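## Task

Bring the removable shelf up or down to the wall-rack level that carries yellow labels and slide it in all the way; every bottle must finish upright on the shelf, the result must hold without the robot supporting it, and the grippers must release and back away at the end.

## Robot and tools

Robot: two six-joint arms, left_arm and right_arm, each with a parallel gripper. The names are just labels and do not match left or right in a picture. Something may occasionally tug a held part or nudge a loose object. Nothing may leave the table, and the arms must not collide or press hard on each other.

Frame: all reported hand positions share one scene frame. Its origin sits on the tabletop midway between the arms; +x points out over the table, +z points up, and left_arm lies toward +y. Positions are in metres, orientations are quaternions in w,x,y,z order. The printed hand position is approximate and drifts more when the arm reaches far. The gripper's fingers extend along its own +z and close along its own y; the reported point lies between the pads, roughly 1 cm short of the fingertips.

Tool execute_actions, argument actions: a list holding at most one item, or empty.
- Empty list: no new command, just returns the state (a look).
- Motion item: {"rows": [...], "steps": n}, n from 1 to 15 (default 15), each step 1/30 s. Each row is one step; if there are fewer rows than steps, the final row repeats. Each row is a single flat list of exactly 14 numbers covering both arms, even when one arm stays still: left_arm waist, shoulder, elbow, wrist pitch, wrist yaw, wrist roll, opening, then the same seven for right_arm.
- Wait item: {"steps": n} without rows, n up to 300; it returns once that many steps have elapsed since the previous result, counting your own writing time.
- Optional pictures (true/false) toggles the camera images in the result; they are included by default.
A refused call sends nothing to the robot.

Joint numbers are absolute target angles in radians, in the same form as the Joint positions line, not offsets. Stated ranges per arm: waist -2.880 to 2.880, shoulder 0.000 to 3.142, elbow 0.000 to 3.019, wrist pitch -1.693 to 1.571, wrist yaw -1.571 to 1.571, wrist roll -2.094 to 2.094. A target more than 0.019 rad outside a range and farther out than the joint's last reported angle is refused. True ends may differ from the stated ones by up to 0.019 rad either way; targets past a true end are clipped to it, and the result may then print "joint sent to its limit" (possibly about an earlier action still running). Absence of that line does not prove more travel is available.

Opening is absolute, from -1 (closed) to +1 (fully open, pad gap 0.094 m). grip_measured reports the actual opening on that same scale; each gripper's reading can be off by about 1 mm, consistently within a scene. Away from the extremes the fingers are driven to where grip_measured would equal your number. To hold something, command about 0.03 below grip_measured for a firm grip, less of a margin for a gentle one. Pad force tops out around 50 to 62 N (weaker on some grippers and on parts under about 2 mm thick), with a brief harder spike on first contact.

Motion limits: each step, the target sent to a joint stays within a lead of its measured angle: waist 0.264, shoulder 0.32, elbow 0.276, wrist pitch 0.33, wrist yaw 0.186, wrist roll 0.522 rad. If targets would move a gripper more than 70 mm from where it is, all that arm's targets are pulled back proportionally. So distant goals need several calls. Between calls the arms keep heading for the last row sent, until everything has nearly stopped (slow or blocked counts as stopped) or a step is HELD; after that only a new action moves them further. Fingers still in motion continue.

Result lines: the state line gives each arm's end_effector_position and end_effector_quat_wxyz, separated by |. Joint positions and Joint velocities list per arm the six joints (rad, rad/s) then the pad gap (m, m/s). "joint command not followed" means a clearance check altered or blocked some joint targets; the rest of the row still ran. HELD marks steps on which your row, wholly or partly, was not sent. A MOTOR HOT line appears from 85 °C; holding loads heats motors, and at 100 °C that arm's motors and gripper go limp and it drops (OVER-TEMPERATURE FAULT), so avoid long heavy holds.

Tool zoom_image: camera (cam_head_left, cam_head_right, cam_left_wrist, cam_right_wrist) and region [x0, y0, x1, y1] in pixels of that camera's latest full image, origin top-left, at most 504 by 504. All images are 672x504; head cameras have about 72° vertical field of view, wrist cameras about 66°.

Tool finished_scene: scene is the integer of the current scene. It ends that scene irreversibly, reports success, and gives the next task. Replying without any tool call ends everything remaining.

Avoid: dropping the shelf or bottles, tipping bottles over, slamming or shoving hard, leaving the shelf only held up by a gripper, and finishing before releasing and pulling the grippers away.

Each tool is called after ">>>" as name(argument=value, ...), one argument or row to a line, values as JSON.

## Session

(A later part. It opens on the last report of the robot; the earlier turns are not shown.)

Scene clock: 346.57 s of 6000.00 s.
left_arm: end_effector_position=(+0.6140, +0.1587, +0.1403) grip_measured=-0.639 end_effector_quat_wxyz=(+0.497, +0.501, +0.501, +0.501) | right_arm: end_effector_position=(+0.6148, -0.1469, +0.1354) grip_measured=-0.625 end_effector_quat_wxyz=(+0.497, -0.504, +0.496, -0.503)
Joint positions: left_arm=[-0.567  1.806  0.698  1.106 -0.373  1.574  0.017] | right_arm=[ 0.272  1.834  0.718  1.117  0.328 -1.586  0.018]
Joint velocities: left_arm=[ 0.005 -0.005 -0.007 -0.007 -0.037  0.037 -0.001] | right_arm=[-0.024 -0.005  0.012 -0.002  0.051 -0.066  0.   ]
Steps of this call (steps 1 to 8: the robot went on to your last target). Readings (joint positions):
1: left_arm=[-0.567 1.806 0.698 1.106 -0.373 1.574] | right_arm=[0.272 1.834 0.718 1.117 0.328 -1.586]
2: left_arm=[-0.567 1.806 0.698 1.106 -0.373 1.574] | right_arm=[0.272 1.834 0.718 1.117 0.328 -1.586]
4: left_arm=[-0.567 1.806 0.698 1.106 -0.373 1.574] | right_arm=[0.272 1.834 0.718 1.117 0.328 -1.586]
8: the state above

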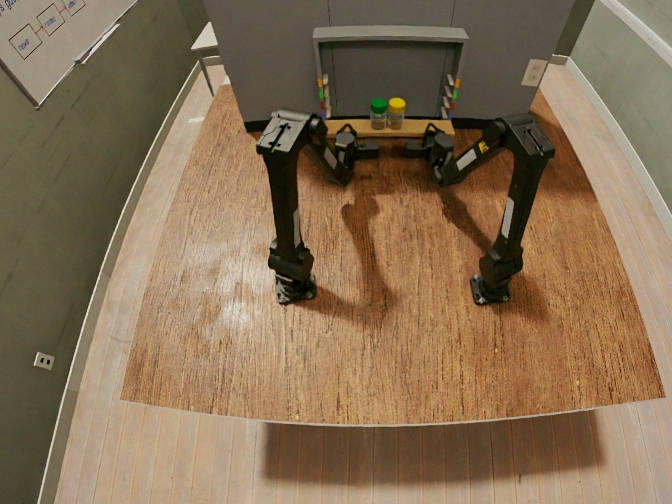

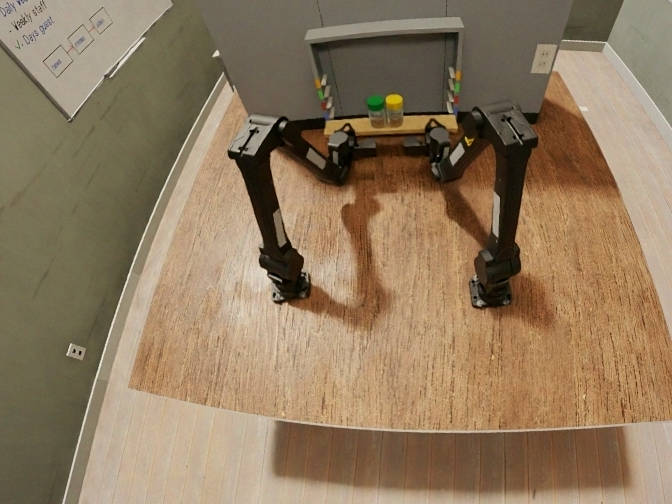

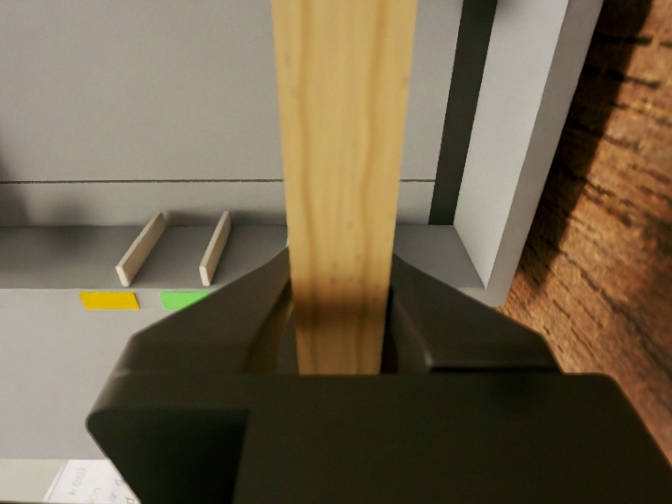

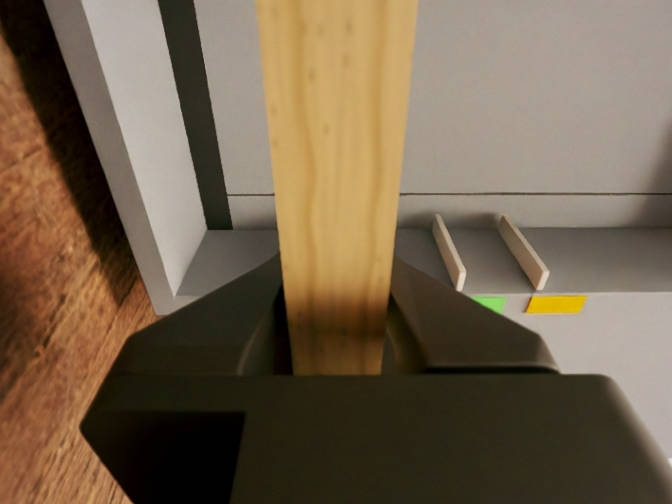

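>>> execute_actions(
  actions=[
    {"rows": [[-0.568,1.760,0.720,1.137,-0.373,1.58,-0.675, 0.272,1.795,0.737,1.160,0.329,-1.582,-0.66],[-0.568,1.756,0.730,1.125,-0.373,1.58,-0.675, 0.272,1.791,0.748,1.150,0.329,-1.582,-0.66],[-0.568,1.749,0.740,1.108,-0.373,1.58,-0.675, 0.272,1.784,0.759,1.135,0.329,-1.582,-0.66],[-0.568,1.739,0.750,1.084,-0.373,1.58,-0.675, 0.272,1.774,0.769,1.110,0.329,-1.582,-0.66],[-0.568,1.728,0.751,1.071,-0.373,1.58,-0.675, 0.272,1.762,0.770,1.098,0.329,-1.582,-0.66],[-0.568,1.714,0.753,1.056,-0.373,1.58,-0.675, 0.272,1.749,0.772,1.083,0.329,-1.582,-0.66],[-0.568,1.699,0.755,1.040,-0.373,1.58,-0.675, 0.272,1.734,0.773,1.067,0.329,-1.582,-0.66],[-0.568,1.682,0.757,1.021,-0.373,1.58,-0.675, 0.272,1.717,0.775,1.048,0.329,-1.582,-0.66],[-0.568,1.665,0.760,1.001,-0.373,1.58,-0.675, 0.272,1.699,0.778,1.028,0.329,-1.582,-0.66],[-0.568,1.646,0.764,0.979,-0.373,1.58,-0.675, 0.272,1.681,0.781,1.007,0.329,-1.582,-0.66],[-0.568,1.627,0.768,0.957,-0.373,1.58,-0.675, 0.272,1.661,0.785,0.985,0.329,-1.582,-0.66],[-0.568,1.608,0.772,0.933,-0.373,1.58,-0.675, 0.272,1.642,0.789,0.962,0.329,-1.582,-0.66],[-0.568,1.588,0.777,0.909,-0.373,1.58,-0.675, 0.272,1.622,0.794,0.938,0.329,-1.582,-0.66],[-0.568,1.568,0.783,0.884,-0.373,1.58,-0.675, 0.272,1.603,0.799,0.914,0.329,-1.582,-0.66],[-0.568,1.549,0.789,0.859,-0.373,1.58,-0.675, 0.272,1.583,0.805,0.889,0.329,-1.582,-0.66]], "steps": 15},
  ],
  pictures=false,
)

>>> execute_actions(
  actions=[
    {"rows": [[-0.568,1.530,0.796,0.834,-0.373,1.58,-0.675, 0.272,1.565,0.811,0.864,0.329,-1.582,-0.66],[-0.568,1.512,0.803,0.809,-0.373,1.58,-0.675, 0.272,1.546,0.818,0.840,0.329,-1.582,-0.66],[-0.568,1.495,0.811,0.784,-0.373,1.58,-0.675, 0.272,1.529,0.824,0.816,0.329,-1.582,-0.66],[-0.568,1.478,0.819,0.761,-0.373,1.58,-0.675, 0.272,1.512,0.832,0.793,0.329,-1.582,-0.66],[-0.568,1.463,0.826,0.738,-0.373,1.58,-0.675, 0.272,1.497,0.839,0.770,0.329,-1.582,-0.66],[-0.568,1.448,0.834,0.716,-0.373,1.58,-0.675, 0.272,1.482,0.846,0.749,0.329,-1.582,-0.66],[-0.568,1.435,0.842,0.695,-0.373,1.58,-0.675, 0.272,1.469,0.854,0.729,0.329,-1.582,-0.66],[-0.568,1.423,0.849,0.676,-0.373,1.58,-0.675, 0.272,1.457,0.861,0.710,0.329,-1.582,-0.66],[-0.568,1.412,0.856,0.659,-0.373,1.58,-0.675, 0.272,1.446,0.867,0.694,0.329,-1.582,-0.66],[-0.568,1.403,0.862,0.644,-0.373,1.58,-0.675, 0.272,1.437,0.873,0.679,0.329,-1.582,-0.66],[-0.568,1.395,0.868,0.631,-0.373,1.58,-0.675, 0.272,1.429,0.878,0.666,0.329,-1.582,-0.66],[-0.568,1.389,0.872,0.620,-0.373,1.58,-0.675, 0.272,1.423,0.882,0.656,0.329,-1.582,-0.66],[-0.568,1.384,0.876,0.613,-0.373,1.58,-0.675, 0.272,1.419,0.886,0.648,0.329,-1.582,-0.66],[-0.568,1.382,0.878,0.608,-0.373,1.58,-0.675, 0.272,1.416,0.888,0.644,0.329,-1.582,-0.66],[-0.568,1.381,0.879,0.606,-0.373,1.58,-0.675, 0.272,1.415,0.888,0.642,0.329,-1.582,-0.66]], "steps": 15},
  ],
  pictures=false,
)

>>> execute_actions(
  actions=[
    {"steps": 15},
  ],
)

Scene clock: 390.13 s of 6000.00 s.
left_arm: end_effector_position=(+0.6122, +0.1578, +0.1940) grip_measured=-0.639 end_effector_quat_wxyz=(+0.495, +0.505, +0.502, +0.498) | right_arm: end_effector_position=(+0.6105, -0.1479, +0.1875) grip_measured=-0.625 end_effector_quat_wxyz=(+0.492, -0.509, +0.499, -0.500)
Joint positions: left_arm=[-0.569  1.641  0.713  0.912 -0.371  1.571  0.017] | right_arm=[ 0.273  1.666  0.722  0.927  0.328 -1.583  0.018]
Joint velocities: left_arm=[-0.034 -0.62   0.105 -0.672 -0.051 -0.095  0.   ] | right_arm=[-0.005 -0.63   0.076 -0.657  0.037  0.007 -0.002]
Steps of this call (steps 1 to 15: the robot went on to your last target; steps 16 to 90: nothing new was sent; then 40.07 s passed at rest; steps 91 to 105: all 15 steps of this action). Readings (joint positions):
91: left_arm=[-0.567 1.806 0.698 1.106 -0.373 1.574] | right_arm=[0.272 1.834 0.718 1.117 0.328 -1.586]
92: left_arm=[-0.567 1.806 0.698 1.106 -0.373 1.574] | right_arm=[0.272 1.834 0.718 1.117 0.328 -1.586]
94: left_arm=[-0.567 1.803 0.698 1.103 -0.373 1.574] | right_arm=[0.272 1.831 0.718 1.113 0.328 -1.586]
98: left_arm=[-0.567 1.771 0.699 1.053 -0.373 1.572] | right_arm=[0.272 1.798 0.718 1.061 0.328 -1.585]
105: the state above

Scene clock: 390.63 s of 6000.00 s.
left_arm: end_effector_position=(+0.6113, +0.1576, +0.2926) grip_measured=-0.639 end_effector_quat_wxyz=(+0.500, +0.501, +0.500, +0.500) | right_arm: end_effector_position=(+0.6106, -0.1479, +0.2852) grip_measured=-0.625 end_effector_quat_wxyz=(+0.497, -0.504, +0.496, -0.503)
Joint positions: left_arm=[-0.569  1.424  0.803  0.62  -0.371  1.571  0.017] | right_arm=[ 0.273  1.451  0.808  0.642  0.328 -1.584  0.018]
Joint velocities: left_arm=[-0.015 -0.151  0.139 -0.188  0.022 -0.037 -0.   ] | right_arm=[-0.005 -0.2    0.125 -0.183  0.037 -0.022  0.001]
Steps of this call (steps 1 to 15: all 15 steps of this action). Readings (joint positions):
1: left_arm=[-0.569 1.620 0.717 0.889 -0.371 1.571] | right_arm=[0.273 1.646 0.726 0.904 0.328 -1.583]
2: left_arm=[-0.569 1.600 0.721 0.866 -0.371 1.571] | right_arm=[0.273 1.626 0.730 0.881 0.328 -1.583]
4: left_arm=[-0.569 1.562 0.732 0.818 -0.371 1.571] | right_arm=[0.273 1.589 0.740 0.835 0.328 -1.583]
8: left_arm=[-0.569 1.497 0.758 0.727 -0.371 1.571] | right_arm=[0.273 1.524 0.764 0.746 0.328 -1.583]
15: the state above

Scene clock: 391.13 s of 6000.00 s.
left_arm: end_effector_position=(+0.6115, +0.1576, +0.2992) grip_measured=-0.639 end_effector_quat_wxyz=(+0.501, +0.500, +0.499, +0.501) | right_arm: end_effector_position=(+0.6107, -0.1480, +0.2920) grip_measured=-0.625 end_effector_quat_wxyz=(+0.497, -0.504, +0.495, -0.504)
Joint positions: left_arm=[-0.569  1.414  0.811  0.605 -0.371  1.573  0.017] | right_arm=[ 0.273  1.44   0.816  0.627  0.329 -1.587  0.018]
Joint velocities: left_arm=[-0.005  0.005 -0.002 -0.007  0.022 -0.022 -0.   ] | right_arm=[-0.005 -0.005  0.007  0.012 -0.007 -0.022 -0.   ]
Steps of this call (steps 1 to 15: the robot went on to your last target). Readings (joint positions):
1: left_arm=[-0.569 1.419 0.807 0.616 -0.371 1.572] | right_arm=[0.273 1.446 0.812 0.638 0.329 -1.585]
2: left_arm=[-0.569 1.416 0.809 0.614 -0.371 1.572] | right_arm=[0.273 1.442 0.814 0.636 0.329 -1.586]
4: left_arm=[-0.569 1.414 0.811 0.612 -0.371 1.573] | right_arm=[0.273 1.440 0.816 0.634 0.329 -1.587]
8: left_arm=[-0.569 1.414 0.811 0.605 -0.371 1.573] | right_arm=[0.273 1.440 0.816 0.627 0.329 -1.587]
15: the state above

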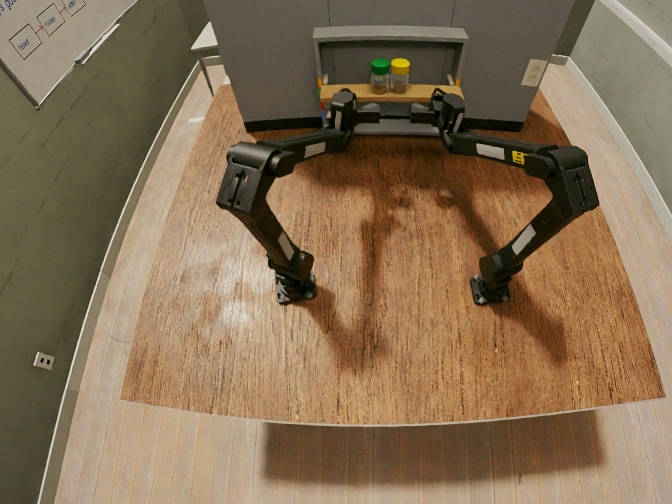

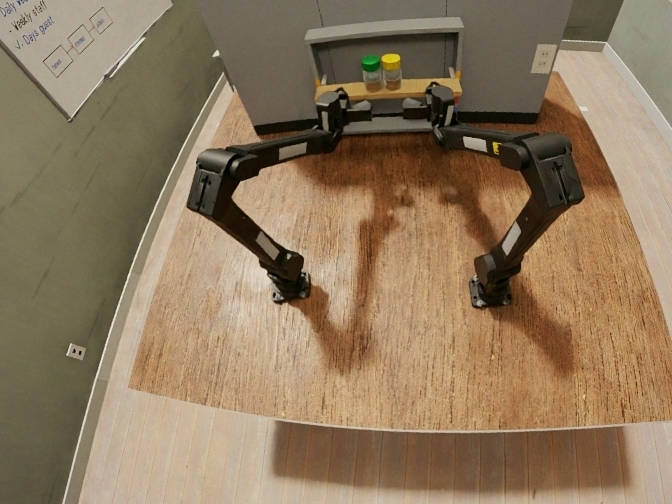

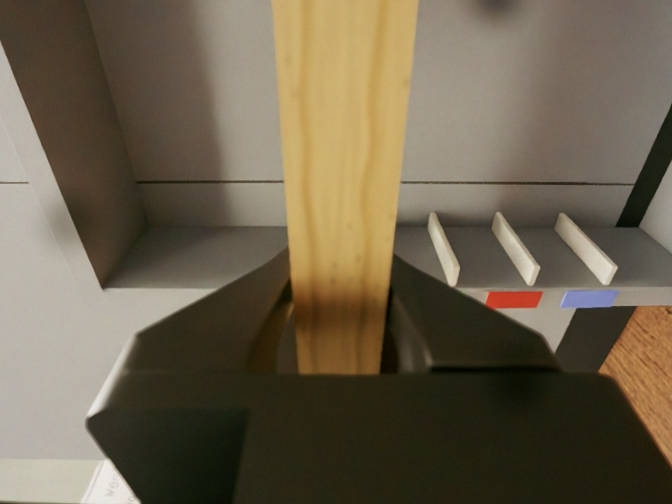

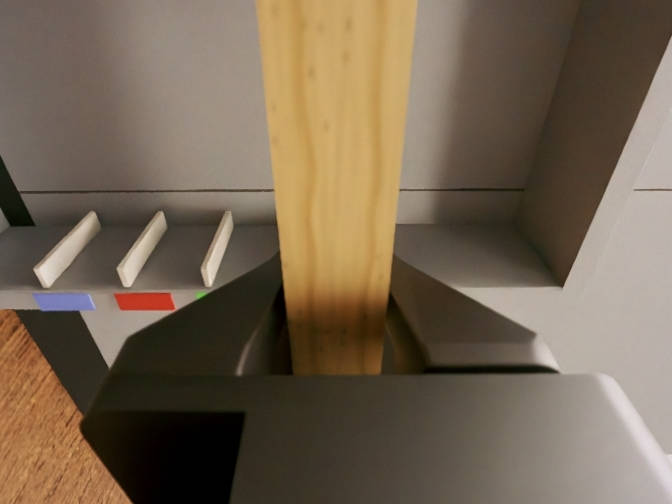

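>>> execute_actions(
  actions=[
    {"rows": [[-0.566,1.390,0.880,0.606,-0.370,1.58,-0.675, 0.270,1.423,0.889,0.642,0.328,-1.582,-0.66],[-0.563,1.401,0.882,0.606,-0.368,1.58,-0.675, 0.267,1.433,0.892,0.641,0.326,-1.582,-0.66],[-0.561,1.413,0.887,0.605,-0.366,1.58,-0.675, 0.265,1.444,0.896,0.641,0.324,-1.582,-0.66],[-0.559,1.418,0.892,0.605,-0.364,1.58,-0.675, 0.264,1.449,0.902,0.640,0.323,-1.582,-0.66],[-0.557,1.423,0.898,0.604,-0.363,1.58,-0.675, 0.262,1.455,0.908,0.639,0.321,-1.582,-0.66],[-0.555,1.430,0.906,0.603,-0.361,1.58,-0.675, 0.260,1.461,0.916,0.638,0.319,-1.582,-0.66],[-0.552,1.437,0.914,0.602,-0.358,1.58,-0.675, 0.258,1.469,0.925,0.636,0.317,-1.582,-0.66],[-0.549,1.445,0.922,0.601,-0.356,1.58,-0.675, 0.256,1.477,0.934,0.635,0.315,-1.582,-0.66],[-0.546,1.453,0.931,0.600,-0.354,1.58,-0.675, 0.253,1.485,0.943,0.634,0.313,-1.582,-0.66],[-0.544,1.462,0.941,0.599,-0.351,1.58,-0.675, 0.251,1.494,0.953,0.632,0.311,-1.582,-0.66],[-0.541,1.470,0.950,0.598,-0.348,1.58,-0.675, 0.249,1.502,0.963,0.631,0.308,-1.582,-0.66],[-0.538,1.478,0.959,0.597,-0.346,1.58,-0.675, 0.246,1.510,0.972,0.629,0.306,-1.582,-0.66],[-0.535,1.486,0.968,0.596,-0.344,1.58,-0.675, 0.244,1.518,0.981,0.628,0.304,-1.582,-0.66],[-0.532,1.493,0.976,0.595,-0.341,1.58,-0.675, 0.242,1.526,0.990,0.626,0.302,-1.582,-0.66],[-0.530,1.500,0.983,0.594,-0.339,1.58,-0.675, 0.240,1.532,0.998,0.625,0.300,-1.582,-0.66]], "steps": 15},
  ],
  pictures=false,
)

>>> execute_actions(
  actions=[
    {"rows": [[-0.528,1.506,0.990,0.593,-0.338,1.58,-0.675, 0.238,1.538,1.004,0.624,0.298,-1.582,-0.66],[-0.526,1.511,0.995,0.593,-0.336,1.58,-0.675, 0.237,1.543,1.010,0.623,0.297,-1.582,-0.66],[-0.525,1.514,0.999,0.592,-0.335,1.58,-0.675, 0.236,1.547,1.014,0.623,0.296,-1.582,-0.66],[-0.524,1.517,1.002,0.592,-0.334,1.58,-0.675, 0.235,1.549,1.017,0.622,0.295,-1.582,-0.66],[-0.524,1.5175,1.0024,0.592,-0.334,1.58,-0.675, 0.235,1.550,1.018,0.622,0.295,-1.582,-0.66]], "steps": 15},
  ],
)

Scene clock: 425.40 s of 6000.00 s.
left_arm: end_effector_position=(+0.6436, +0.1599, +0.2943) grip_measured=-0.639 end_effector_quat_wxyz=(+0.495, +0.503, +0.502, +0.500) | right_arm: end_effector_position=(+0.6445, -0.1461, +0.2858) grip_measured=-0.625 end_effector_quat_wxyz=(+0.495, -0.507, +0.498, -0.501)
Joint positions: left_arm=[-0.54   1.491  0.888  0.594 -0.347  1.573  0.017] | right_arm=[ 0.252  1.526  0.9    0.616  0.307 -1.583  0.018]
Joint velocities: left_arm=[ 0.063  0.239  0.232 -0.042  0.081 -0.051  0.   ] | right_arm=[-0.083  0.22   0.252 -0.032 -0.051  0.007  0.001]
Steps of this call (steps 1 to 15: the robot went on to your last target; steps 16 to 90: nothing new was sent; then 30.77 s passed at rest; steps 91 to 105: all 15 steps of this action). Readings (joint positions):
91: left_arm=[-0.569 1.414 0.811 0.605 -0.371 1.573] | right_arm=[0.273 1.440 0.816 0.627 0.329 -1.587]
92: left_arm=[-0.569 1.414 0.811 0.605 -0.371 1.573] | right_arm=[0.273 1.440 0.816 0.627 0.329 -1.587]
94: left_arm=[-0.569 1.414 0.811 0.605 -0.370 1.573] | right_arm=[0.273 1.442 0.816 0.627 0.329 -1.587]
98: left_arm=[-0.562 1.428 0.823 0.601 -0.366 1.573] | right_arm=[0.270 1.462 0.832 0.626 0.323 -1.586]
105: the state above

Scene clock: 425.90 s of 6000.00 s.
left_arm: end_effector_position=(+0.6571, +0.1602, +0.2929) grip_measured=-0.639 end_effector_quat_wxyz=(+0.494, +0.503, +0.503, +0.500) | right_arm: end_effector_position=(+0.6582, -0.1461, +0.2846) grip_measured=-0.625 end_effector_quat_wxyz=(+0.494, -0.507, +0.498, -0.500)
Joint positions: left_arm=[-0.53   1.523  0.922  0.589 -0.339  1.573  0.017] | right_arm=[ 0.243  1.558  0.936  0.61   0.299 -1.582  0.018]
Joint velocities: left_arm=[ 0.005 -0.005 -0.012  0.002  0.022 -0.051  0.   ] | right_arm=[ 0.005 -0.005  0.012 -0.002  0.037 -0.037  0.   ]
Steps of this call (steps 1 to 15: all 15 steps of this action). Readings (joint positions):
1: left_arm=[-0.538 1.499 0.896 0.593 -0.345 1.573] | right_arm=[0.250 1.534 0.909 0.615 0.304 -1.583]
2: left_arm=[-0.536 1.506 0.904 0.592 -0.343 1.573] | right_arm=[0.248 1.541 0.917 0.613 0.303 -1.583]
4: left_arm=[-0.533 1.517 0.915 0.591 -0.340 1.573] | right_arm=[0.245 1.551 0.929 0.612 0.300 -1.583]
8: left_arm=[-0.530 1.523 0.922 0.590 -0.339 1.573] | right_arm=[0.243 1.558 0.936 0.610 0.299 -1.582]
15: the state above

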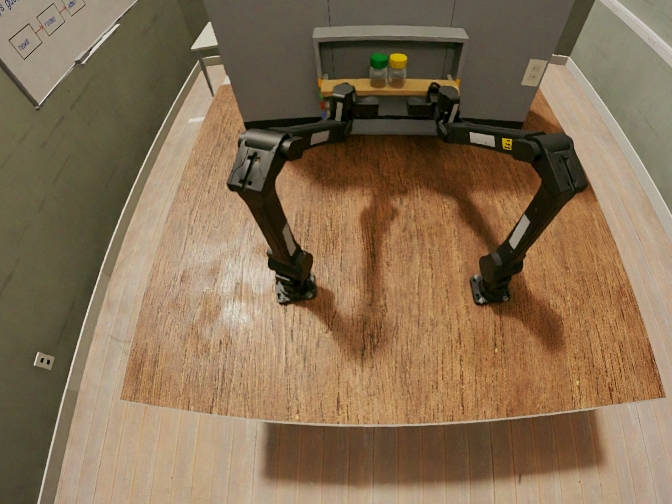

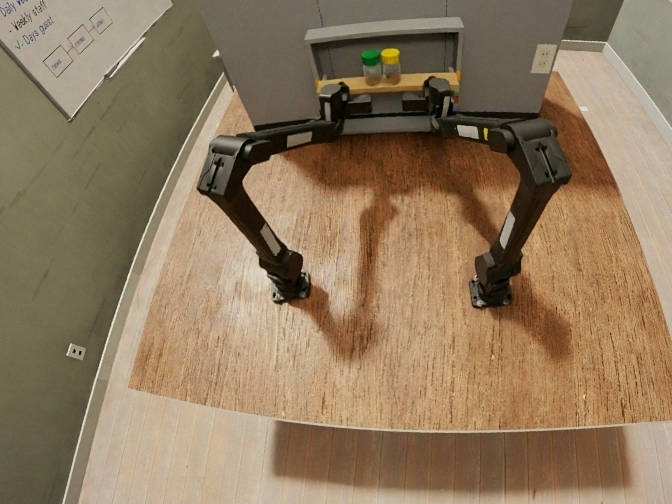

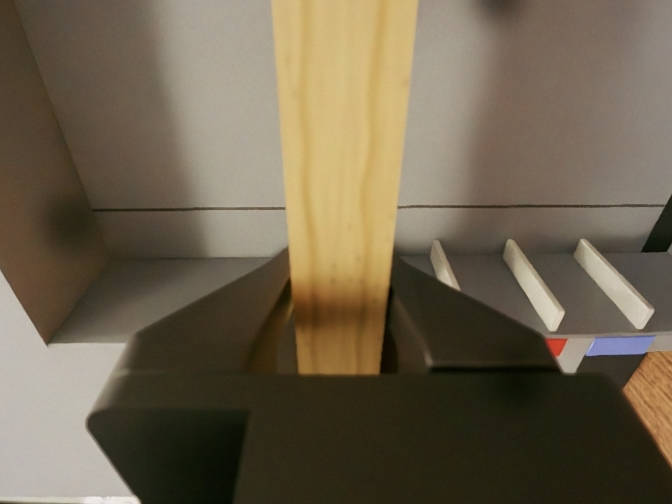

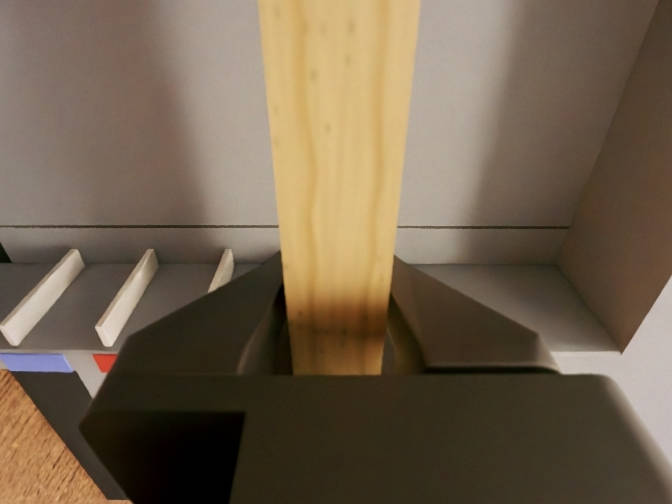

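>>> execute_actions(
  actions=[
    {"rows": [[-0.524,1.519,1.004,0.592,-0.334,1.58,-0.675, 0.235,1.551,1.019,0.622,0.295,-1.582,-0.66],[-0.523,1.521,1.007,0.592,-0.333,1.58,-0.675, 0.234,1.554,1.022,0.622,0.294,-1.582,-0.66],[-0.522,1.526,1.012,0.592,-0.332,1.58,-0.675, 0.233,1.558,1.028,0.622,0.293,-1.582,-0.66],[-0.520,1.533,1.019,0.592,-0.330,1.58,-0.675, 0.231,1.564,1.034,0.622,0.291,-1.582,-0.66],[-0.518,1.540,1.027,0.592,-0.328,1.58,-0.675, 0.229,1.572,1.043,0.622,0.290,-1.582,-0.66],[-0.516,1.549,1.037,0.592,-0.325,1.58,-0.675, 0.227,1.580,1.053,0.622,0.287,-1.582,-0.66],[-0.514,1.559,1.048,0.592,-0.322,1.58,-0.675, 0.224,1.589,1.064,0.622,0.285,-1.582,-0.66],[-0.511,1.570,1.060,0.592,-0.319,1.58,-0.675, 0.222,1.600,1.076,0.622,0.283,-1.582,-0.66],[-0.508,1.582,1.072,0.592,-0.316,1.58,-0.675, 0.219,1.611,1.088,0.622,0.280,-1.582,-0.66],[-0.505,1.594,1.086,0.592,-0.313,1.58,-0.675, 0.215,1.622,1.101,0.622,0.277,-1.582,-0.66],[-0.502,1.606,1.099,0.592,-0.310,1.58,-0.675, 0.212,1.634,1.115,0.622,0.274,-1.582,-0.66],[-0.4985,1.619,1.113,0.592,-0.306,1.58,-0.675, 0.209,1.646,1.129,0.622,0.271,-1.582,-0.66],[-0.496,1.630,1.128,0.589,-0.303,1.58,-0.675, 0.206,1.657,1.145,0.618,0.269,-1.582,-0.66],[-0.493,1.641,1.144,0.586,-0.300,1.58,-0.675, 0.204,1.668,1.160,0.613,0.266,-1.582,-0.66],[-0.490,1.652,1.158,0.584,-0.298,1.58,-0.675, 0.201,1.679,1.175,0.609,0.264,-1.582,-0.66]], "steps": 15},
  ],
  pictures=false,
)

>>> execute_actions(
  actions=[
    {"rows": [[-0.487,1.662,1.172,0.581,-0.295,1.58,-0.675, 0.198,1.689,1.189,0.605,0.262,-1.582,-0.66],[-0.485,1.671,1.185,0.578,-0.292,1.58,-0.675, 0.196,1.698,1.203,0.601,0.260,-1.582,-0.66],[-0.482,1.680,1.198,0.576,-0.290,1.58,-0.675, 0.194,1.707,1.215,0.598,0.258,-1.582,-0.66],[-0.480,1.688,1.208,0.574,-0.288,1.58,-0.675, 0.192,1.715,1.226,0.595,0.256,-1.582,-0.66],[-0.478,1.695,1.218,0.572,-0.286,1.58,-0.675, 0.190,1.722,1.236,0.592,0.255,-1.582,-0.66],[-0.477,1.700,1.225,0.571,-0.285,1.58,-0.675, 0.189,1.727,1.243,0.590,0.254,-1.582,-0.66],[-0.476,1.705,1.231,0.570,-0.284,1.58,-0.675, 0.188,1.732,1.249,0.588,0.253,-1.582,-0.66],[-0.475,1.707,1.235,0.569,-0.283,1.58,-0.675, 0.187,1.734,1.253,0.587,0.252,-1.582,-0.66],[-0.475,1.708,1.236,0.569,-0.283,1.58,-0.675, 0.187,1.735,1.254,0.587,0.252,-1.582,-0.66]], "steps": 15},
  ],
  pictures=false,
)

>>> execute_actions(
  actions=[
    {"steps": 8},
  ],
)

Scene clock: 462.33 s of 6000.00 s.
left_arm: end_effector_position=(+0.7051, +0.1585, +0.2955) grip_measured=-0.639 end_effector_quat_wxyz=(+0.500, +0.499, +0.499, +0.502) | right_arm: end_effector_position=(+0.7054, -0.1485, +0.2871) grip_measured=-0.625 end_effector_quat_wxyz=(+0.499, -0.501, +0.497, -0.504)
Joint positions: left_arm=[-0.501  1.633  1.052  0.586 -0.306  1.575  0.017] | right_arm=[ 0.213  1.664  1.065  0.604  0.271 -1.582  0.018]
Joint velocities: left_arm=[ 0.083  0.386  0.427 -0.066  0.037 -0.037  0.001] | right_arm=[-0.073  0.366  0.422 -0.105 -0.051  0.007 -0.001]
Steps of this call (steps 1 to 15: the robot went on to your last target; steps 16 to 90: nothing new was sent; then 32.93 s passed at rest; steps 91 to 105: all 15 steps of this action). Readings (joint positions):
91: left_arm=[-0.530 1.523 0.922 0.589 -0.339 1.573] | right_arm=[0.243 1.558 0.936 0.610 0.299 -1.582]
92: left_arm=[-0.530 1.523 0.922 0.589 -0.338 1.573] | right_arm=[0.243 1.558 0.936 0.610 0.299 -1.582]
94: left_arm=[-0.530 1.525 0.924 0.589 -0.337 1.573] | right_arm=[0.243 1.560 0.939 0.610 0.298 -1.582]
98: left_arm=[-0.523 1.547 0.953 0.589 -0.329 1.573] | right_arm=[0.236 1.582 0.967 0.610 0.291 -1.582]
105: the state above

Scene clock: 462.83 s of 6000.00 s.
left_arm: end_effector_position=(+0.7410, +0.1588, +0.2912) grip_measured=-0.639 end_effector_quat_wxyz=(+0.499, +0.500, +0.500, +0.502) | right_arm: end_effector_position=(+0.7412, -0.1485, +0.2832) grip_measured=-0.625 end_effector_quat_wxyz=(+0.496, -0.503, +0.498, -0.503)
Joint positions: left_arm=[-0.481  1.717  1.153  0.566 -0.287  1.575  0.017] | right_arm=[ 0.196  1.745  1.169  0.575  0.255 -1.582  0.018]
Joint velocities: left_arm=[-0.005  0.005 -0.002 -0.007  0.051 -0.037 -0.001] | right_arm=[-0.005 -0.015 -0.012 -0.017  0.066 -0.007  0.001]
Steps of this call (steps 1 to 15: all 15 steps of this action). Readings (joint positions):
1: left_arm=[-0.499 1.646 1.066 0.584 -0.303 1.575] | right_arm=[0.210 1.676 1.080 0.600 0.269 -1.582]
2: left_arm=[-0.496 1.658 1.080 0.581 -0.300 1.575] | right_arm=[0.208 1.687 1.094 0.596 0.267 -1.582]
4: left_arm=[-0.491 1.679 1.106 0.576 -0.295 1.575] | right_arm=[0.203 1.708 1.120 0.589 0.262 -1.582]
8: left_arm=[-0.483 1.710 1.143 0.568 -0.288 1.575] | right_arm=[0.197 1.738 1.159 0.578 0.257 -1.582]
15: the state above

Scene clock: 463.10 s of 6000.00 s.
left_arm: end_effector_position=(+0.7410, +0.1588, +0.2912) grip_measured=-0.639 end_effector_quat_wxyz=(+0.499, +0.500, +0.500, +0.502) | right_arm: end_effector_position=(+0.7412, -0.1485, +0.2832) grip_measured=-0.625 end_effector_quat_wxyz=(+0.496, -0.503, +0.498, -0.503)
Joint positions: left_arm=[-0.481  1.717  1.153  0.566 -0.287  1.575  0.017] | right_arm=[ 0.196  1.745  1.169  0.575  0.255 -1.582  0.018]
Joint velocities: left_arm=[ 0.005 -0.015 -0.002  0.012 -0.007  0.022  0.   ] | right_arm=[ 0.005 -0.034 -0.012 -0.007  0.007  0.007 -0.   ]
Steps of this call (steps 1 to 8: the robot went on to your last target). Readings (joint positions):
1: left_arm=[-0.481 1.717 1.153 0.566 -0.287 1.575] | right_arm=[0.196 1.745 1.169 0.575 0.255 -1.582]
2: left_arm=[-0.481 1.717 1.153 0.566 -0.287 1.575] | right_arm=[0.196 1.745 1.169 0.575 0.255 -1.582]
4: left_arm=[-0.481 1.717 1.153 0.566 -0.287 1.575] | right_arm=[0.196 1.745 1.169 0.575 0.255 -1.582]
8: the state above

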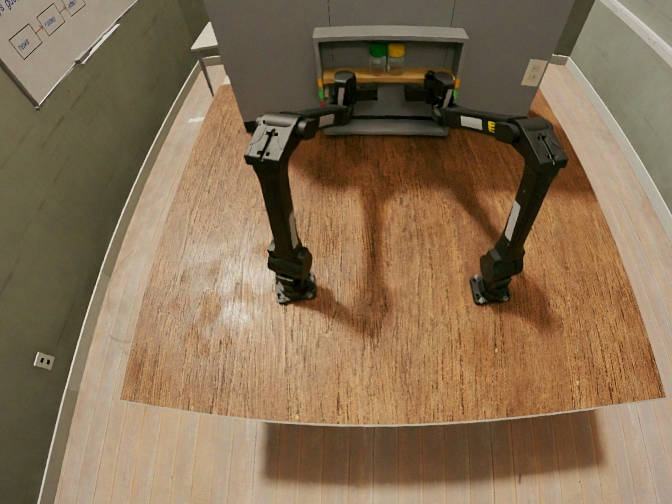

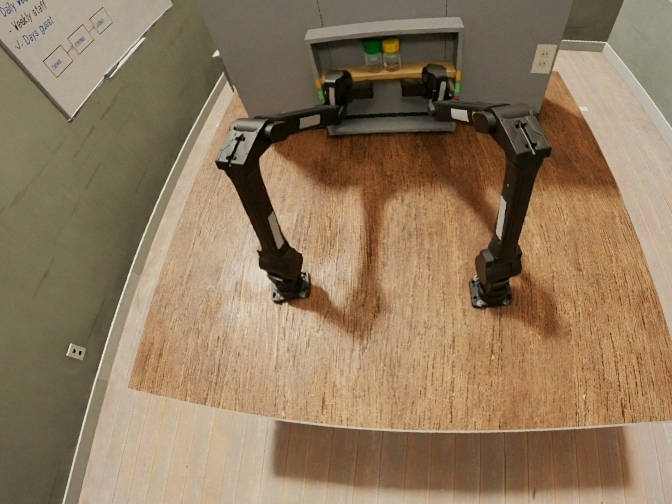

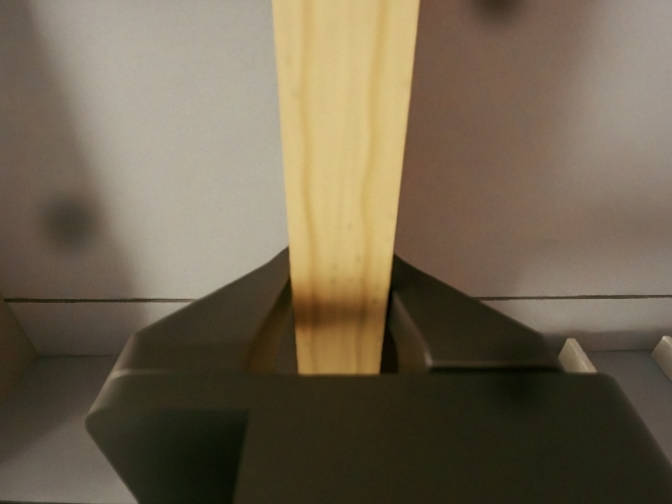

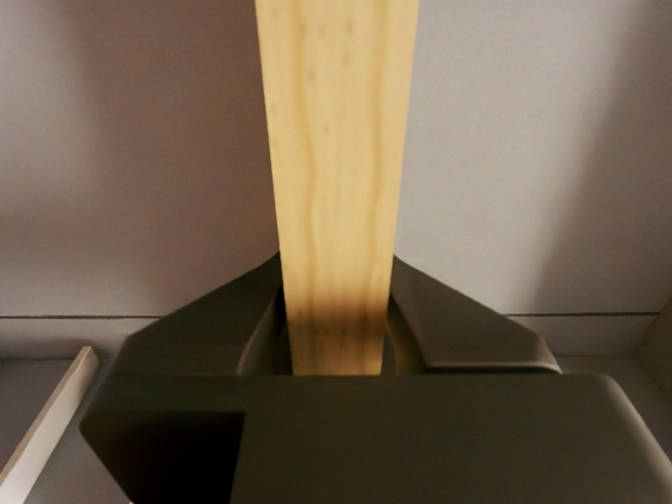

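>>> execute_actions(
  actions=[
    {"rows": [[-0.475,1.709,1.238,0.569,-0.283,1.58,-0.675, 0.187,1.736,1.256,0.587,0.252,-1.582,-0.66],[-0.475,1.711,1.240,0.569,-0.283,1.58,-0.675, 0.187,1.738,1.258,0.587,0.252,-1.582,-0.66],[-0.474,1.713,1.243,0.569,-0.282,1.58,-0.675, 0.186,1.740,1.260,0.587,0.251,-1.582,-0.66],[-0.474,1.715,1.246,0.569,-0.282,1.58,-0.675, 0.186,1.742,1.262,0.587,0.251,-1.582,-0.66],[-0.473,1.717,1.249,0.569,-0.281,1.58,-0.675, 0.185,1.744,1.264,0.587,0.250,-1.582,-0.66],[-0.473,1.719,1.251,0.569,-0.281,1.58,-0.675, 0.185,1.746,1.266,0.587,0.250,-1.582,-0.66],[-0.473,1.721,1.252,0.569,-0.281,1.58,-0.675, 0.185,1.748,1.267,0.587,0.250,-1.582,-0.66],[-0.473,1.723,1.252,0.569,-0.281,1.58,-0.675, 0.185,1.750,1.267,0.587,0.250,-1.582,-0.66],[-0.473,1.725,1.252,0.569,-0.281,1.58,-0.675, 0.185,1.752,1.267,0.587,0.250,-1.582,-0.66],[-0.473,1.727,1.252,0.569,-0.281,1.58,-0.675, 0.185,1.754,1.267,0.587,0.250,-1.582,-0.66],[-0.473,1.729,1.252,0.569,-0.281,1.58,-0.675, 0.185,1.756,1.267,0.587,0.250,-1.582,-0.66],[-0.473,1.731,1.252,0.569,-0.281,1.58,-0.675, 0.185,1.757,1.267,0.587,0.250,-1.582,-0.66],[-0.473,1.733,1.252,0.569,-0.281,1.58,-0.675, 0.185,1.758,1.267,0.587,0.250,-1.582,-0.66],[-0.473,1.735,1.252,0.569,-0.281,1.58,-0.675, 0.185,1.759,1.267,0.587,0.250,-1.582,-0.66],[-0.473,1.736,1.252,0.569,-0.281,1.58,-0.675, 0.185,1.760,1.267,0.587,0.250,-1.582,-0.66]], "steps": 15},
  ],
  pictures=false,
)

>>> execute_actions(
  actions=[
    {"steps": 10},
  ],
  pictures=false,
)

Scene clock: 472.43 s of 6000.00 s.
left_arm: end_effector_position=(+0.7455, +0.1581, +0.2940) grip_measured=-0.639 end_effector_quat_wxyz=(+0.501, +0.498, +0.498, +0.503) | right_arm: end_effector_position=(+0.7456, -0.1494, +0.2858) grip_measured=-0.625 end_effector_quat_wxyz=(+0.498, -0.500, +0.497, -0.505)
Joint positions: left_arm=[-0.48   1.725  1.168  0.566 -0.285  1.576  0.017] | right_arm=[ 0.193  1.753  1.183  0.575  0.254 -1.582  0.018]
Joint velocities: left_arm=[ 0.005  0.015  0.002 -0.007 -0.007 -0.007 -0.   ] | right_arm=[ 0.005 -0.015  0.012 -0.017 -0.066 -0.022 -0.002]
Steps of this call (steps 1 to 15: the robot went on to your last target; steps 16 to 90: nothing new was sent; then 5.83 s passed at rest; steps 91 to 105: all 15 steps of this action). Readings (joint positions):
91: left_arm=[-0.481 1.717 1.153 0.566 -0.287 1.575] | right_arm=[0.196 1.745 1.169 0.575 0.255 -1.582]
92: left_arm=[-0.481 1.717 1.153 0.566 -0.287 1.575] | right_arm=[0.196 1.745 1.169 0.575 0.255 -1.582]
94: left_arm=[-0.481 1.717 1.154 0.566 -0.287 1.575] | right_arm=[0.195 1.746 1.171 0.575 0.255 -1.582]
98: left_arm=[-0.480 1.722 1.164 0.566 -0.285 1.575] | right_arm=[0.194 1.750 1.179 0.575 0.254 -1.582]
105: the state above

Scene clock: 472.77 s of 6000.00 s.
left_arm: end_effector_position=(+0.7455, +0.1581, +0.2940) grip_measured=-0.639 end_effector_quat_wxyz=(+0.501, +0.498, +0.498, +0.503) | right_arm: end_effector_position=(+0.7456, -0.1494, +0.2858) grip_measured=-0.625 end_effector_quat_wxyz=(+0.498, -0.500, +0.497, -0.505)
Joint positions: left_arm=[-0.48   1.725  1.168  0.566 -0.285  1.576  0.017] | right_arm=[ 0.193  1.753  1.183  0.575  0.254 -1.582  0.018]
Joint velocities: left_arm=[-0.005  0.005 -0.002 -0.012  0.037  0.007  0.001] | right_arm=[-0.005 -0.005 -0.012  0.017 -0.022 -0.022  0.   ]
Steps of this call (steps 1 to 10: the robot went on to your last target). Readings (joint positions):
1: left_arm=[-0.480 1.725 1.168 0.566 -0.285 1.576] | right_arm=[0.193 1.753 1.183 0.575 0.254 -1.582]
2: left_arm=[-0.480 1.725 1.168 0.566 -0.285 1.576] | right_arm=[0.193 1.753 1.183 0.575 0.254 -1.582]
4: left_arm=[-0.480 1.725 1.168 0.566 -0.285 1.576] | right_arm=[0.193 1.753 1.183 0.575 0.254 -1.582]
8: left_arm=[-0.480 1.725 1.168 0.566 -0.285 1.576] | right_arm=[0.193 1.753 1.183 0.575 0.254 -1.582]
10: the state above

>>> execute_actions(
  actions=[
    {"rows": [[-0.473,1.734,1.243,0.575,-0.281,1.58,-0.675, 0.185,1.759,1.258,0.593,0.250,-1.582,-0.66],[-0.473,1.734,1.234,0.580,-0.281,1.58,-0.675, 0.185,1.759,1.249,0.598,0.250,-1.582,-0.66],[-0.473,1.734,1.226,0.585,-0.281,1.58,-0.675, 0.185,1.759,1.241,0.603,0.250,-1.582,-0.66],[-0.473,1.734,1.220,0.585,-0.281,1.58,-0.675, 0.185,1.759,1.235,0.603,0.250,-1.582,-0.66],[-0.473,1.734,1.217,0.585,-0.281,1.58,-0.675, 0.185,1.759,1.232,0.603,0.250,-1.582,-0.66],[-0.473,1.734,1.215,0.585,-0.281,1.58,-0.675, 0.185,1.759,1.230,0.603,0.250,-1.582,-0.66],[-0.473,1.734,1.213,0.585,-0.281,1.58,-0.675, 0.185,1.759,1.228,0.603,0.250,-1.582,-0.66],[-0.473,1.734,1.211,0.585,-0.281,1.58,-0.675, 0.185,1.759,1.226,0.603,0.250,-1.582,-0.66],[-0.473,1.734,1.209,0.585,-0.281,1.58,-0.675, 0.185,1.759,1.224,0.603,0.250,-1.582,-0.66],[-0.473,1.734,1.207,0.585,-0.281,1.58,-0.675, 0.185,1.759,1.222,0.603,0.250,-1.582,-0.66],[-0.473,1.734,1.205,0.585,-0.281,1.58,-0.675, 0.185,1.759,1.220,0.603,0.250,-1.582,-0.66],[-0.473,1.734,1.203,0.585,-0.281,1.58,-0.675, 0.185,1.759,1.218,0.603,0.250,-1.582,-0.66]], "steps": 15},
  ],
  pictures=false,
)

>>> execute_actions(
  actions=[
    {"steps": 8},
  ],
  pictures=false,
)

Scene clock: 485.47 s of 6000.00 s.
left_arm: end_effector_position=(+0.7455, +0.1581, +0.2940) grip_measured=-0.639 end_effector_quat_wxyz=(+0.501, +0.498, +0.498, +0.503) | right_arm: end_effector_position=(+0.7456, -0.1494, +0.2858) grip_measured=-0.625 end_effector_quat_wxyz=(+0.498, -0.500, +0.497, -0.505)
Joint positions: left_arm=[-0.48   1.725  1.168  0.566 -0.285  1.576  0.017] | right_arm=[ 0.193  1.753  1.183  0.575  0.254 -1.582  0.018]
Joint velocities: left_arm=[-0.015 -0.015  0.012 -0.007 -0.051  0.007  0.   ] | right_arm=[-0.005 -0.005 -0.002 -0.017  0.051 -0.022 -0.   ]
Steps of this call (steps 1 to 15: the robot went on to your last target; steps 16 to 90: nothing new was sent; then 9.20 s passed at rest; steps 91 to 105: all 15 steps of this action). Readings (joint positions):
91: left_arm=[-0.480 1.725 1.168 0.566 -0.285 1.576] | right_arm=[0.193 1.753 1.183 0.575 0.254 -1.582]
92: left_arm=[-0.480 1.725 1.168 0.566 -0.285 1.576] | right_arm=[0.193 1.753 1.183 0.575 0.254 -1.582]
94: left_arm=[-0.480 1.725 1.168 0.566 -0.285 1.576] | right_arm=[0.193 1.753 1.183 0.575 0.254 -1.582]
98: left_arm=[-0.480 1.725 1.168 0.566 -0.285 1.576] | right_arm=[0.193 1.753 1.183 0.575 0.254 -1.582]
105: the state above

Scene clock: 485.73 s of 6000.00 s.
left_arm: end_effector_position=(+0.7455, +0.1581, +0.2940) grip_measured=-0.639 end_effector_quat_wxyz=(+0.501, +0.498, +0.498, +0.503) | right_arm: end_effector_position=(+0.7456, -0.1494, +0.2858) grip_measured=-0.625 end_effector_quat_wxyz=(+0.498, -0.500, +0.497, -0.505)
Joint positions: left_arm=[-0.48   1.725  1.168  0.566 -0.285  1.576  0.017] | right_arm=[ 0.193  1.753  1.183  0.575  0.254 -1.582  0.018]
Joint velocities: left_arm=[-0.015 -0.015 -0.002 -0.007  0.007  0.007  0.001] | right_arm=[ 0.005 -0.024 -0.002  0.002  0.037 -0.022  0.   ]
Steps of this call (steps 1 to 8: the robot went on to your last target). Readings (joint positions):
1: left_arm=[-0.480 1.725 1.168 0.566 -0.285 1.576] | right_arm=[0.193 1.753 1.183 0.575 0.254 -1.582]
2: left_arm=[-0.480 1.725 1.168 0.566 -0.285 1.576] | right_arm=[0.193 1.753 1.183 0.575 0.254 -1.582]
4: left_arm=[-0.480 1.725 1.168 0.566 -0.285 1.576] | right_arm=[0.193 1.753 1.183 0.575 0.254 -1.582]
8: the state above

>>> execute_actions(
  actions=[
    {"rows": [[-0.473,1.730,1.203,0.585,-0.281,1.58,-0.675, 0.185,1.756,1.218,0.603,0.250,-1.582,-0.66],[-0.473,1.726,1.203,0.585,-0.281,1.58,-0.675, 0.185,1.753,1.218,0.603,0.250,-1.582,-0.66],[-0.473,1.722,1.203,0.585,-0.281,1.58,-0.675, 0.185,1.750,1.218,0.603,0.250,-1.582,-0.66],[-0.473,1.722,1.201,0.585,-0.281,1.58,-0.675, 0.185,1.750,1.216,0.603,0.250,-1.582,-0.66],[-0.473,1.722,1.199,0.585,-0.281,1.58,-0.675, 0.185,1.750,1.214,0.603,0.250,-1.582,-0.66],[-0.473,1.722,1.197,0.585,-0.281,1.58,-0.675, 0.185,1.750,1.212,0.603,0.250,-1.582,-0.66],[-0.473,1.722,1.195,0.585,-0.281,1.58,-0.675, 0.185,1.750,1.210,0.603,0.250,-1.582,-0.66],[-0.473,1.722,1.193,0.585,-0.281,1.58,-0.675, 0.185,1.750,1.208,0.603,0.250,-1.582,-0.66],[-0.473,1.722,1.191,0.585,-0.281,1.58,-0.675, 0.185,1.750,1.206,0.603,0.250,-1.582,-0.66],[-0.473,1.722,1.189,0.585,-0.281,1.58,-0.675, 0.185,1.750,1.204,0.603,0.250,-1.582,-0.66],[-0.473,1.722,1.187,0.585,-0.281,1.58,-0.675, 0.185,1.750,1.202,0.603,0.250,-1.582,-0.66],[-0.473,1.722,1.185,0.585,-0.281,1.58,-0.675, 0.185,1.750,1.200,0.603,0.250,-1.582,-0.66]], "steps": 15},
  ],
  pictures=false,
)

>>> execute_actions(
  actions=[
    {"steps": 8},
  ],
  pictures=false,
)

Scene clock: 492.33 s of 6000.00 s.
left_arm: end_effector_position=(+0.7447, +0.1583, +0.2918) grip_measured=-0.639 end_effector_quat_wxyz=(+0.500, +0.499, +0.499, +0.503) | right_arm: end_effector_position=(+0.7456, -0.1493, +0.2858) grip_measured=-0.625 end_effector_quat_wxyz=(+0.497, -0.501, +0.496, -0.505)
Joint positions: left_arm=[-0.48   1.725  1.164  0.566 -0.285  1.576  0.017] | right_arm=[ 0.193  1.753  1.183  0.575  0.254 -1.585  0.018]
Joint velocities: left_arm=[-0.024  0.005  0.012 -0.007 -0.037 -0.022  0.001] | right_arm=[-0.015 -0.005 -0.022 -0.027 -0.037  0.081  0.   ]
Steps of this call (steps 1 to 15: the robot went on to your last target; steps 16 to 90: nothing new was sent; then 3.10 s passed at rest; steps 91 to 105: all 15 steps of this action). Readings (joint positions):
91: left_arm=[-0.480 1.725 1.168 0.566 -0.285 1.576] | right_arm=[0.193 1.753 1.183 0.575 0.254 -1.582]
92: left_arm=[-0.480 1.725 1.168 0.566 -0.285 1.576] | right_arm=[0.193 1.753 1.183 0.575 0.254 -1.582]
94: left_arm=[-0.480 1.725 1.168 0.566 -0.285 1.576] | right_arm=[0.193 1.753 1.183 0.575 0.254 -1.582]
98: left_arm=[-0.480 1.725 1.167 0.566 -0.285 1.576] | right_arm=[0.193 1.753 1.183 0.575 0.254 -1.582]
105: the state above

Scene clock: 492.60 s of 6000.00 s.
left_arm: end_effector_position=(+0.7447, +0.1583, +0.2918) grip_measured=-0.639 end_effector_quat_wxyz=(+0.500, +0.499, +0.499, +0.503) | right_arm: end_effector_position=(+0.7456, -0.1493, +0.2858) grip_measured=-0.625 end_effector_quat_wxyz=(+0.497, -0.501, +0.496, -0.505)
Joint positions: left_arm=[-0.48   1.725  1.164  0.566 -0.285  1.576  0.017] | right_arm=[ 0.193  1.753  1.183  0.575  0.254 -1.585  0.018]
Joint velocities: left_arm=[ 0.005 -0.015  0.002 -0.002  0.007  0.007 -0.001] | right_arm=[-0.015  0.005 -0.007 -0.007  0.037 -0.051 -0.   ]
Steps of this call (steps 1 to 8: the robot went on to your last target). Readings (joint positions):
1: left_arm=[-0.480 1.725 1.164 0.566 -0.285 1.576] | right_arm=[0.193 1.753 1.183 0.575 0.254 -1.585]
2: left_arm=[-0.480 1.725 1.164 0.566 -0.285 1.576] | right_arm=[0.193 1.753 1.183 0.575 0.254 -1.585]
4: left_arm=[-0.480 1.725 1.164 0.566 -0.285 1.576] | right_arm=[0.193 1.753 1.183 0.575 0.254 -1.585]
8: the state above

>>> execute_actions(
  actions=[
    {"rows": [[-0.473,1.723,1.185,0.585,-0.281,1.58,-0.675, 0.185,1.750,1.198,0.603,0.250,-1.582,-0.66],[-0.473,1.723,1.184,0.585,-0.281,1.58,-0.675, 0.185,1.750,1.196,0.603,0.250,-1.582,-0.66],[-0.473,1.724,1.183,0.585,-0.281,1.58,-0.675, 0.185,1.750,1.194,0.603,0.250,-1.582,-0.66],[-0.473,1.724,1.182,0.585,-0.281,1.58,-0.675, 0.185,1.751,1.192,0.603,0.250,-1.582,-0.66],[-0.473,1.725,1.181,0.585,-0.281,1.58,-0.675, 0.185,1.751,1.190,0.603,0.250,-1.582,-0.66],[-0.473,1.725,1.180,0.585,-0.281,1.58,-0.675, 0.185,1.752,1.188,0.603,0.250,-1.582,-0.66],[-0.473,1.726,1.179,0.585,-0.281,1.58,-0.675, 0.185,1.752,1.186,0.603,0.250,-1.582,-0.66],[-0.473,1.726,1.178,0.585,-0.281,1.58,-0.675, 0.185,1.753,1.185,0.603,0.250,-1.582,-0.66],[-0.473,1.727,1.177,0.585,-0.281,1.58,-0.675, 0.185,1.753,1.184,0.603,0.250,-1.582,-0.66],[-0.473,1.727,1.176,0.585,-0.281,1.58,-0.675, 0.185,1.754,1.183,0.603,0.250,-1.582,-0.66]], "steps": 15},
  ],
  pictures=false,
)

>>> execute_actions(
  actions=[
    {"steps": 8},
  ],
  pictures=false,
)

Scene clock: 498.37 s of 6000.00 s.
left_arm: end_effector_position=(+0.7432, +0.1587, +0.2856) grip_measured=-0.639 end_effector_quat_wxyz=(+0.496, +0.503, +0.500, +0.501) | right_arm: end_effector_position=(+0.7447, -0.1489, +0.2777) grip_measured=-0.625 end_effector_quat_wxyz=(+0.495, -0.506, +0.498, -0.502)
Joint positions: left_arm=[-0.48   1.727  1.155  0.566 -0.285  1.576  0.017] | right_arm=[ 0.193  1.758  1.175  0.575  0.25  -1.584  0.018]
Joint velocities: left_arm=[ 0.005 -0.015  0.002  0.002 -0.037  0.022  0.   ] | right_arm=[-0.015 -0.005  0.022  0.017 -0.051 -0.007 -0.   ]
Steps of this call (steps 1 to 15: the robot went on to your last target; steps 16 to 90: nothing new was sent; then 2.27 s passed at rest; steps 91 to 105: all 15 steps of this action). Readings (joint positions):
91: left_arm=[-0.480 1.725 1.164 0.566 -0.285 1.576] | right_arm=[0.193 1.753 1.183 0.575 0.254 -1.585]
92: left_arm=[-0.480 1.725 1.164 0.566 -0.285 1.576] | right_arm=[0.193 1.753 1.183 0.575 0.254 -1.585]
94: left_arm=[-0.480 1.725 1.164 0.566 -0.285 1.576] | right_arm=[0.193 1.753 1.183 0.575 0.253 -1.585]
98: left_arm=[-0.480 1.725 1.161 0.566 -0.285 1.576] | right_arm=[0.193 1.754 1.180 0.575 0.252 -1.585]
105: the state above

Scene clock: 498.63 s of 6000.00 s.
left_arm: end_effector_position=(+0.7432, +0.1587, +0.2856) grip_measured=-0.639 end_effector_quat_wxyz=(+0.496, +0.503, +0.500, +0.501) | right_arm: end_effector_position=(+0.7447, -0.1489, +0.2777) grip_measured=-0.625 end_effector_quat_wxyz=(+0.495, -0.506, +0.498, -0.502)
Joint positions: left_arm=[-0.48   1.727  1.155  0.566 -0.285  1.576  0.017] | right_arm=[ 0.193  1.758  1.175  0.575  0.25  -1.583  0.018]
Joint velocities: left_arm=[-0.005  0.005  0.002 -0.027  0.081 -0.022 -0.001] | right_arm=[-0.005 -0.024 -0.007 -0.012 -0.007 -0.037 -0.   ]
Steps of this call (steps 1 to 8: the robot went on to your last target). Readings (joint positions):
1: left_arm=[-0.480 1.727 1.155 0.566 -0.285 1.576] | right_arm=[0.193 1.758 1.175 0.575 0.250 -1.584]
2: left_arm=[-0.480 1.727 1.155 0.566 -0.285 1.576] | right_arm=[0.193 1.758 1.175 0.575 0.250 -1.583]
4: left_arm=[-0.480 1.727 1.155 0.566 -0.285 1.576] | right_arm=[0.193 1.758 1.175 0.575 0.250 -1.583]
8: the state above

>>> execute_actions(
  actions=[
    {"rows": [[-0.473,1.728,1.176,0.585,-0.281,1.58,-0.675, 0.185,1.755,1.183,0.603,0.250,-1.582,-0.66],[-0.473,1.729,1.176,0.585,-0.281,1.58,-0.675, 0.185,1.756,1.183,0.603,0.250,-1.582,-0.66],[-0.473,1.730,1.176,0.585,-0.281,1.58,-0.675, 0.185,1.757,1.182,0.603,0.250,-1.582,-0.66],[-0.473,1.731,1.176,0.585,-0.281,1.58,-0.675, 0.185,1.758,1.182,0.603,0.250,-1.582,-0.66],[-0.473,1.732,1.176,0.585,-0.281,1.58,-0.675, 0.185,1.759,1.181,0.603,0.250,-1.582,-0.66],[-0.473,1.733,1.176,0.585,-0.281,1.58,-0.675, 0.185,1.760,1.181,0.603,0.250,-1.582,-0.66],[-0.473,1.734,1.176,0.585,-0.281,1.58,-0.675, 0.185,1.761,1.180,0.603,0.250,-1.582,-0.66],[-0.473,1.735,1.176,0.585,-0.281,1.58,-0.675, 0.185,1.762,1.180,0.603,0.250,-1.582,-0.66],[-0.473,1.736,1.176,0.585,-0.281,1.58,-0.675, 0.185,1.763,1.180,0.603,0.250,-1.582,-0.66],[-0.473,1.737,1.176,0.585,-0.281,1.58,-0.675, 0.185,1.764,1.180,0.603,0.250,-1.582,-0.66],[-0.473,1.738,1.176,0.585,-0.281,1.58,-0.675, 0.185,1.765,1.180,0.603,0.250,-1.582,-0.66],[-0.473,1.739,1.176,0.585,-0.281,1.58,-0.675, 0.185,1.766,1.180,0.603,0.250,-1.582,-0.66],[-0.473,1.740,1.176,0.585,-0.281,1.58,-0.675, 0.185,1.766,1.180,0.603,0.250,-1.582,-0.66],[-0.473,1.741,1.176,0.585,-0.281,1.58,-0.675, 0.185,1.766,1.180,0.603,0.250,-1.582,-0.66]], "steps": 15},
  ],
  pictures=false,
)

>>> execute_actions(
  actions=[
    {"steps": 8},
  ],
  pictures=false,
)

Scene clock: 507.83 s of 6000.00 s.
left_arm: end_effector_position=(+0.7433, +0.1587, +0.2851) grip_measured=-0.639 end_effector_quat_wxyz=(+0.496, +0.503, +0.500, +0.501) | right_arm: end_effector_position=(+0.7448, -0.1489, +0.2774) grip_measured=-0.625 end_effector_quat_wxyz=(+0.495, -0.506, +0.498, -0.501)
Joint positions: left_arm=[-0.48   1.728  1.155  0.566 -0.285  1.576  0.017] | right_arm=[ 0.193  1.759  1.175  0.575  0.25  -1.583  0.018]
Joint velocities: left_arm=[ 0.005 -0.024  0.012  0.002  0.007 -0.037 -0.   ] | right_arm=[ 0.015 -0.005  0.007 -0.012  0.022 -0.007  0.001]
Steps of this call (steps 1 to 15: the robot went on to your last target; steps 16 to 90: nothing new was sent; then 5.70 s passed at rest; steps 91 to 105: all 15 steps of this action). Readings (joint positions):
91: left_arm=[-0.480 1.727 1.155 0.566 -0.285 1.576] | right_arm=[0.193 1.758 1.175 0.575 0.250 -1.583]
92: left_arm=[-0.480 1.727 1.155 0.566 -0.285 1.576] | right_arm=[0.193 1.758 1.175 0.575 0.250 -1.583]
94: left_arm=[-0.480 1.727 1.155 0.566 -0.285 1.576] | right_arm=[0.193 1.758 1.175 0.575 0.250 -1.583]
98: left_arm=[-0.480 1.727 1.155 0.566 -0.285 1.576] | right_arm=[0.193 1.758 1.175 0.575 0.250 -1.583]
105: the state above

Scene clock: 508.10 s of 6000.00 s.
left_arm: end_effector_position=(+0.7433, +0.1587, +0.2851) grip_measured=-0.639 end_effector_quat_wxyz=(+0.496, +0.503, +0.500, +0.501) | right_arm: end_effector_position=(+0.7448, -0.1489, +0.2774) grip_measured=-0.625 end_effector_quat_wxyz=(+0.495, -0.506, +0.498, -0.501)
Joint positions: left_arm=[-0.48   1.728  1.155  0.566 -0.285  1.576  0.017] | right_arm=[ 0.193  1.759  1.175  0.575  0.25  -1.583  0.018]
Joint velocities: left_arm=[-0.005 -0.005 -0.007 -0.012  0.037  0.051  0.   ] | right_arm=[-0.015  0.015  0.017 -0.017 -0.037 -0.037  0.   ]
Steps of this call (steps 1 to 8: the robot went on to your last target). Readings (joint positions):
1: left_arm=[-0.480 1.728 1.155 0.566 -0.285 1.576] | right_arm=[0.193 1.759 1.175 0.575 0.250 -1.583]
2: left_arm=[-0.480 1.728 1.155 0.566 -0.285 1.576] | right_arm=[0.193 1.759 1.175 0.575 0.250 -1.583]
4: left_arm=[-0.480 1.728 1.155 0.566 -0.285 1.576] | right_arm=[0.193 1.759 1.175 0.575 0.250 -1.583]
8: the state above


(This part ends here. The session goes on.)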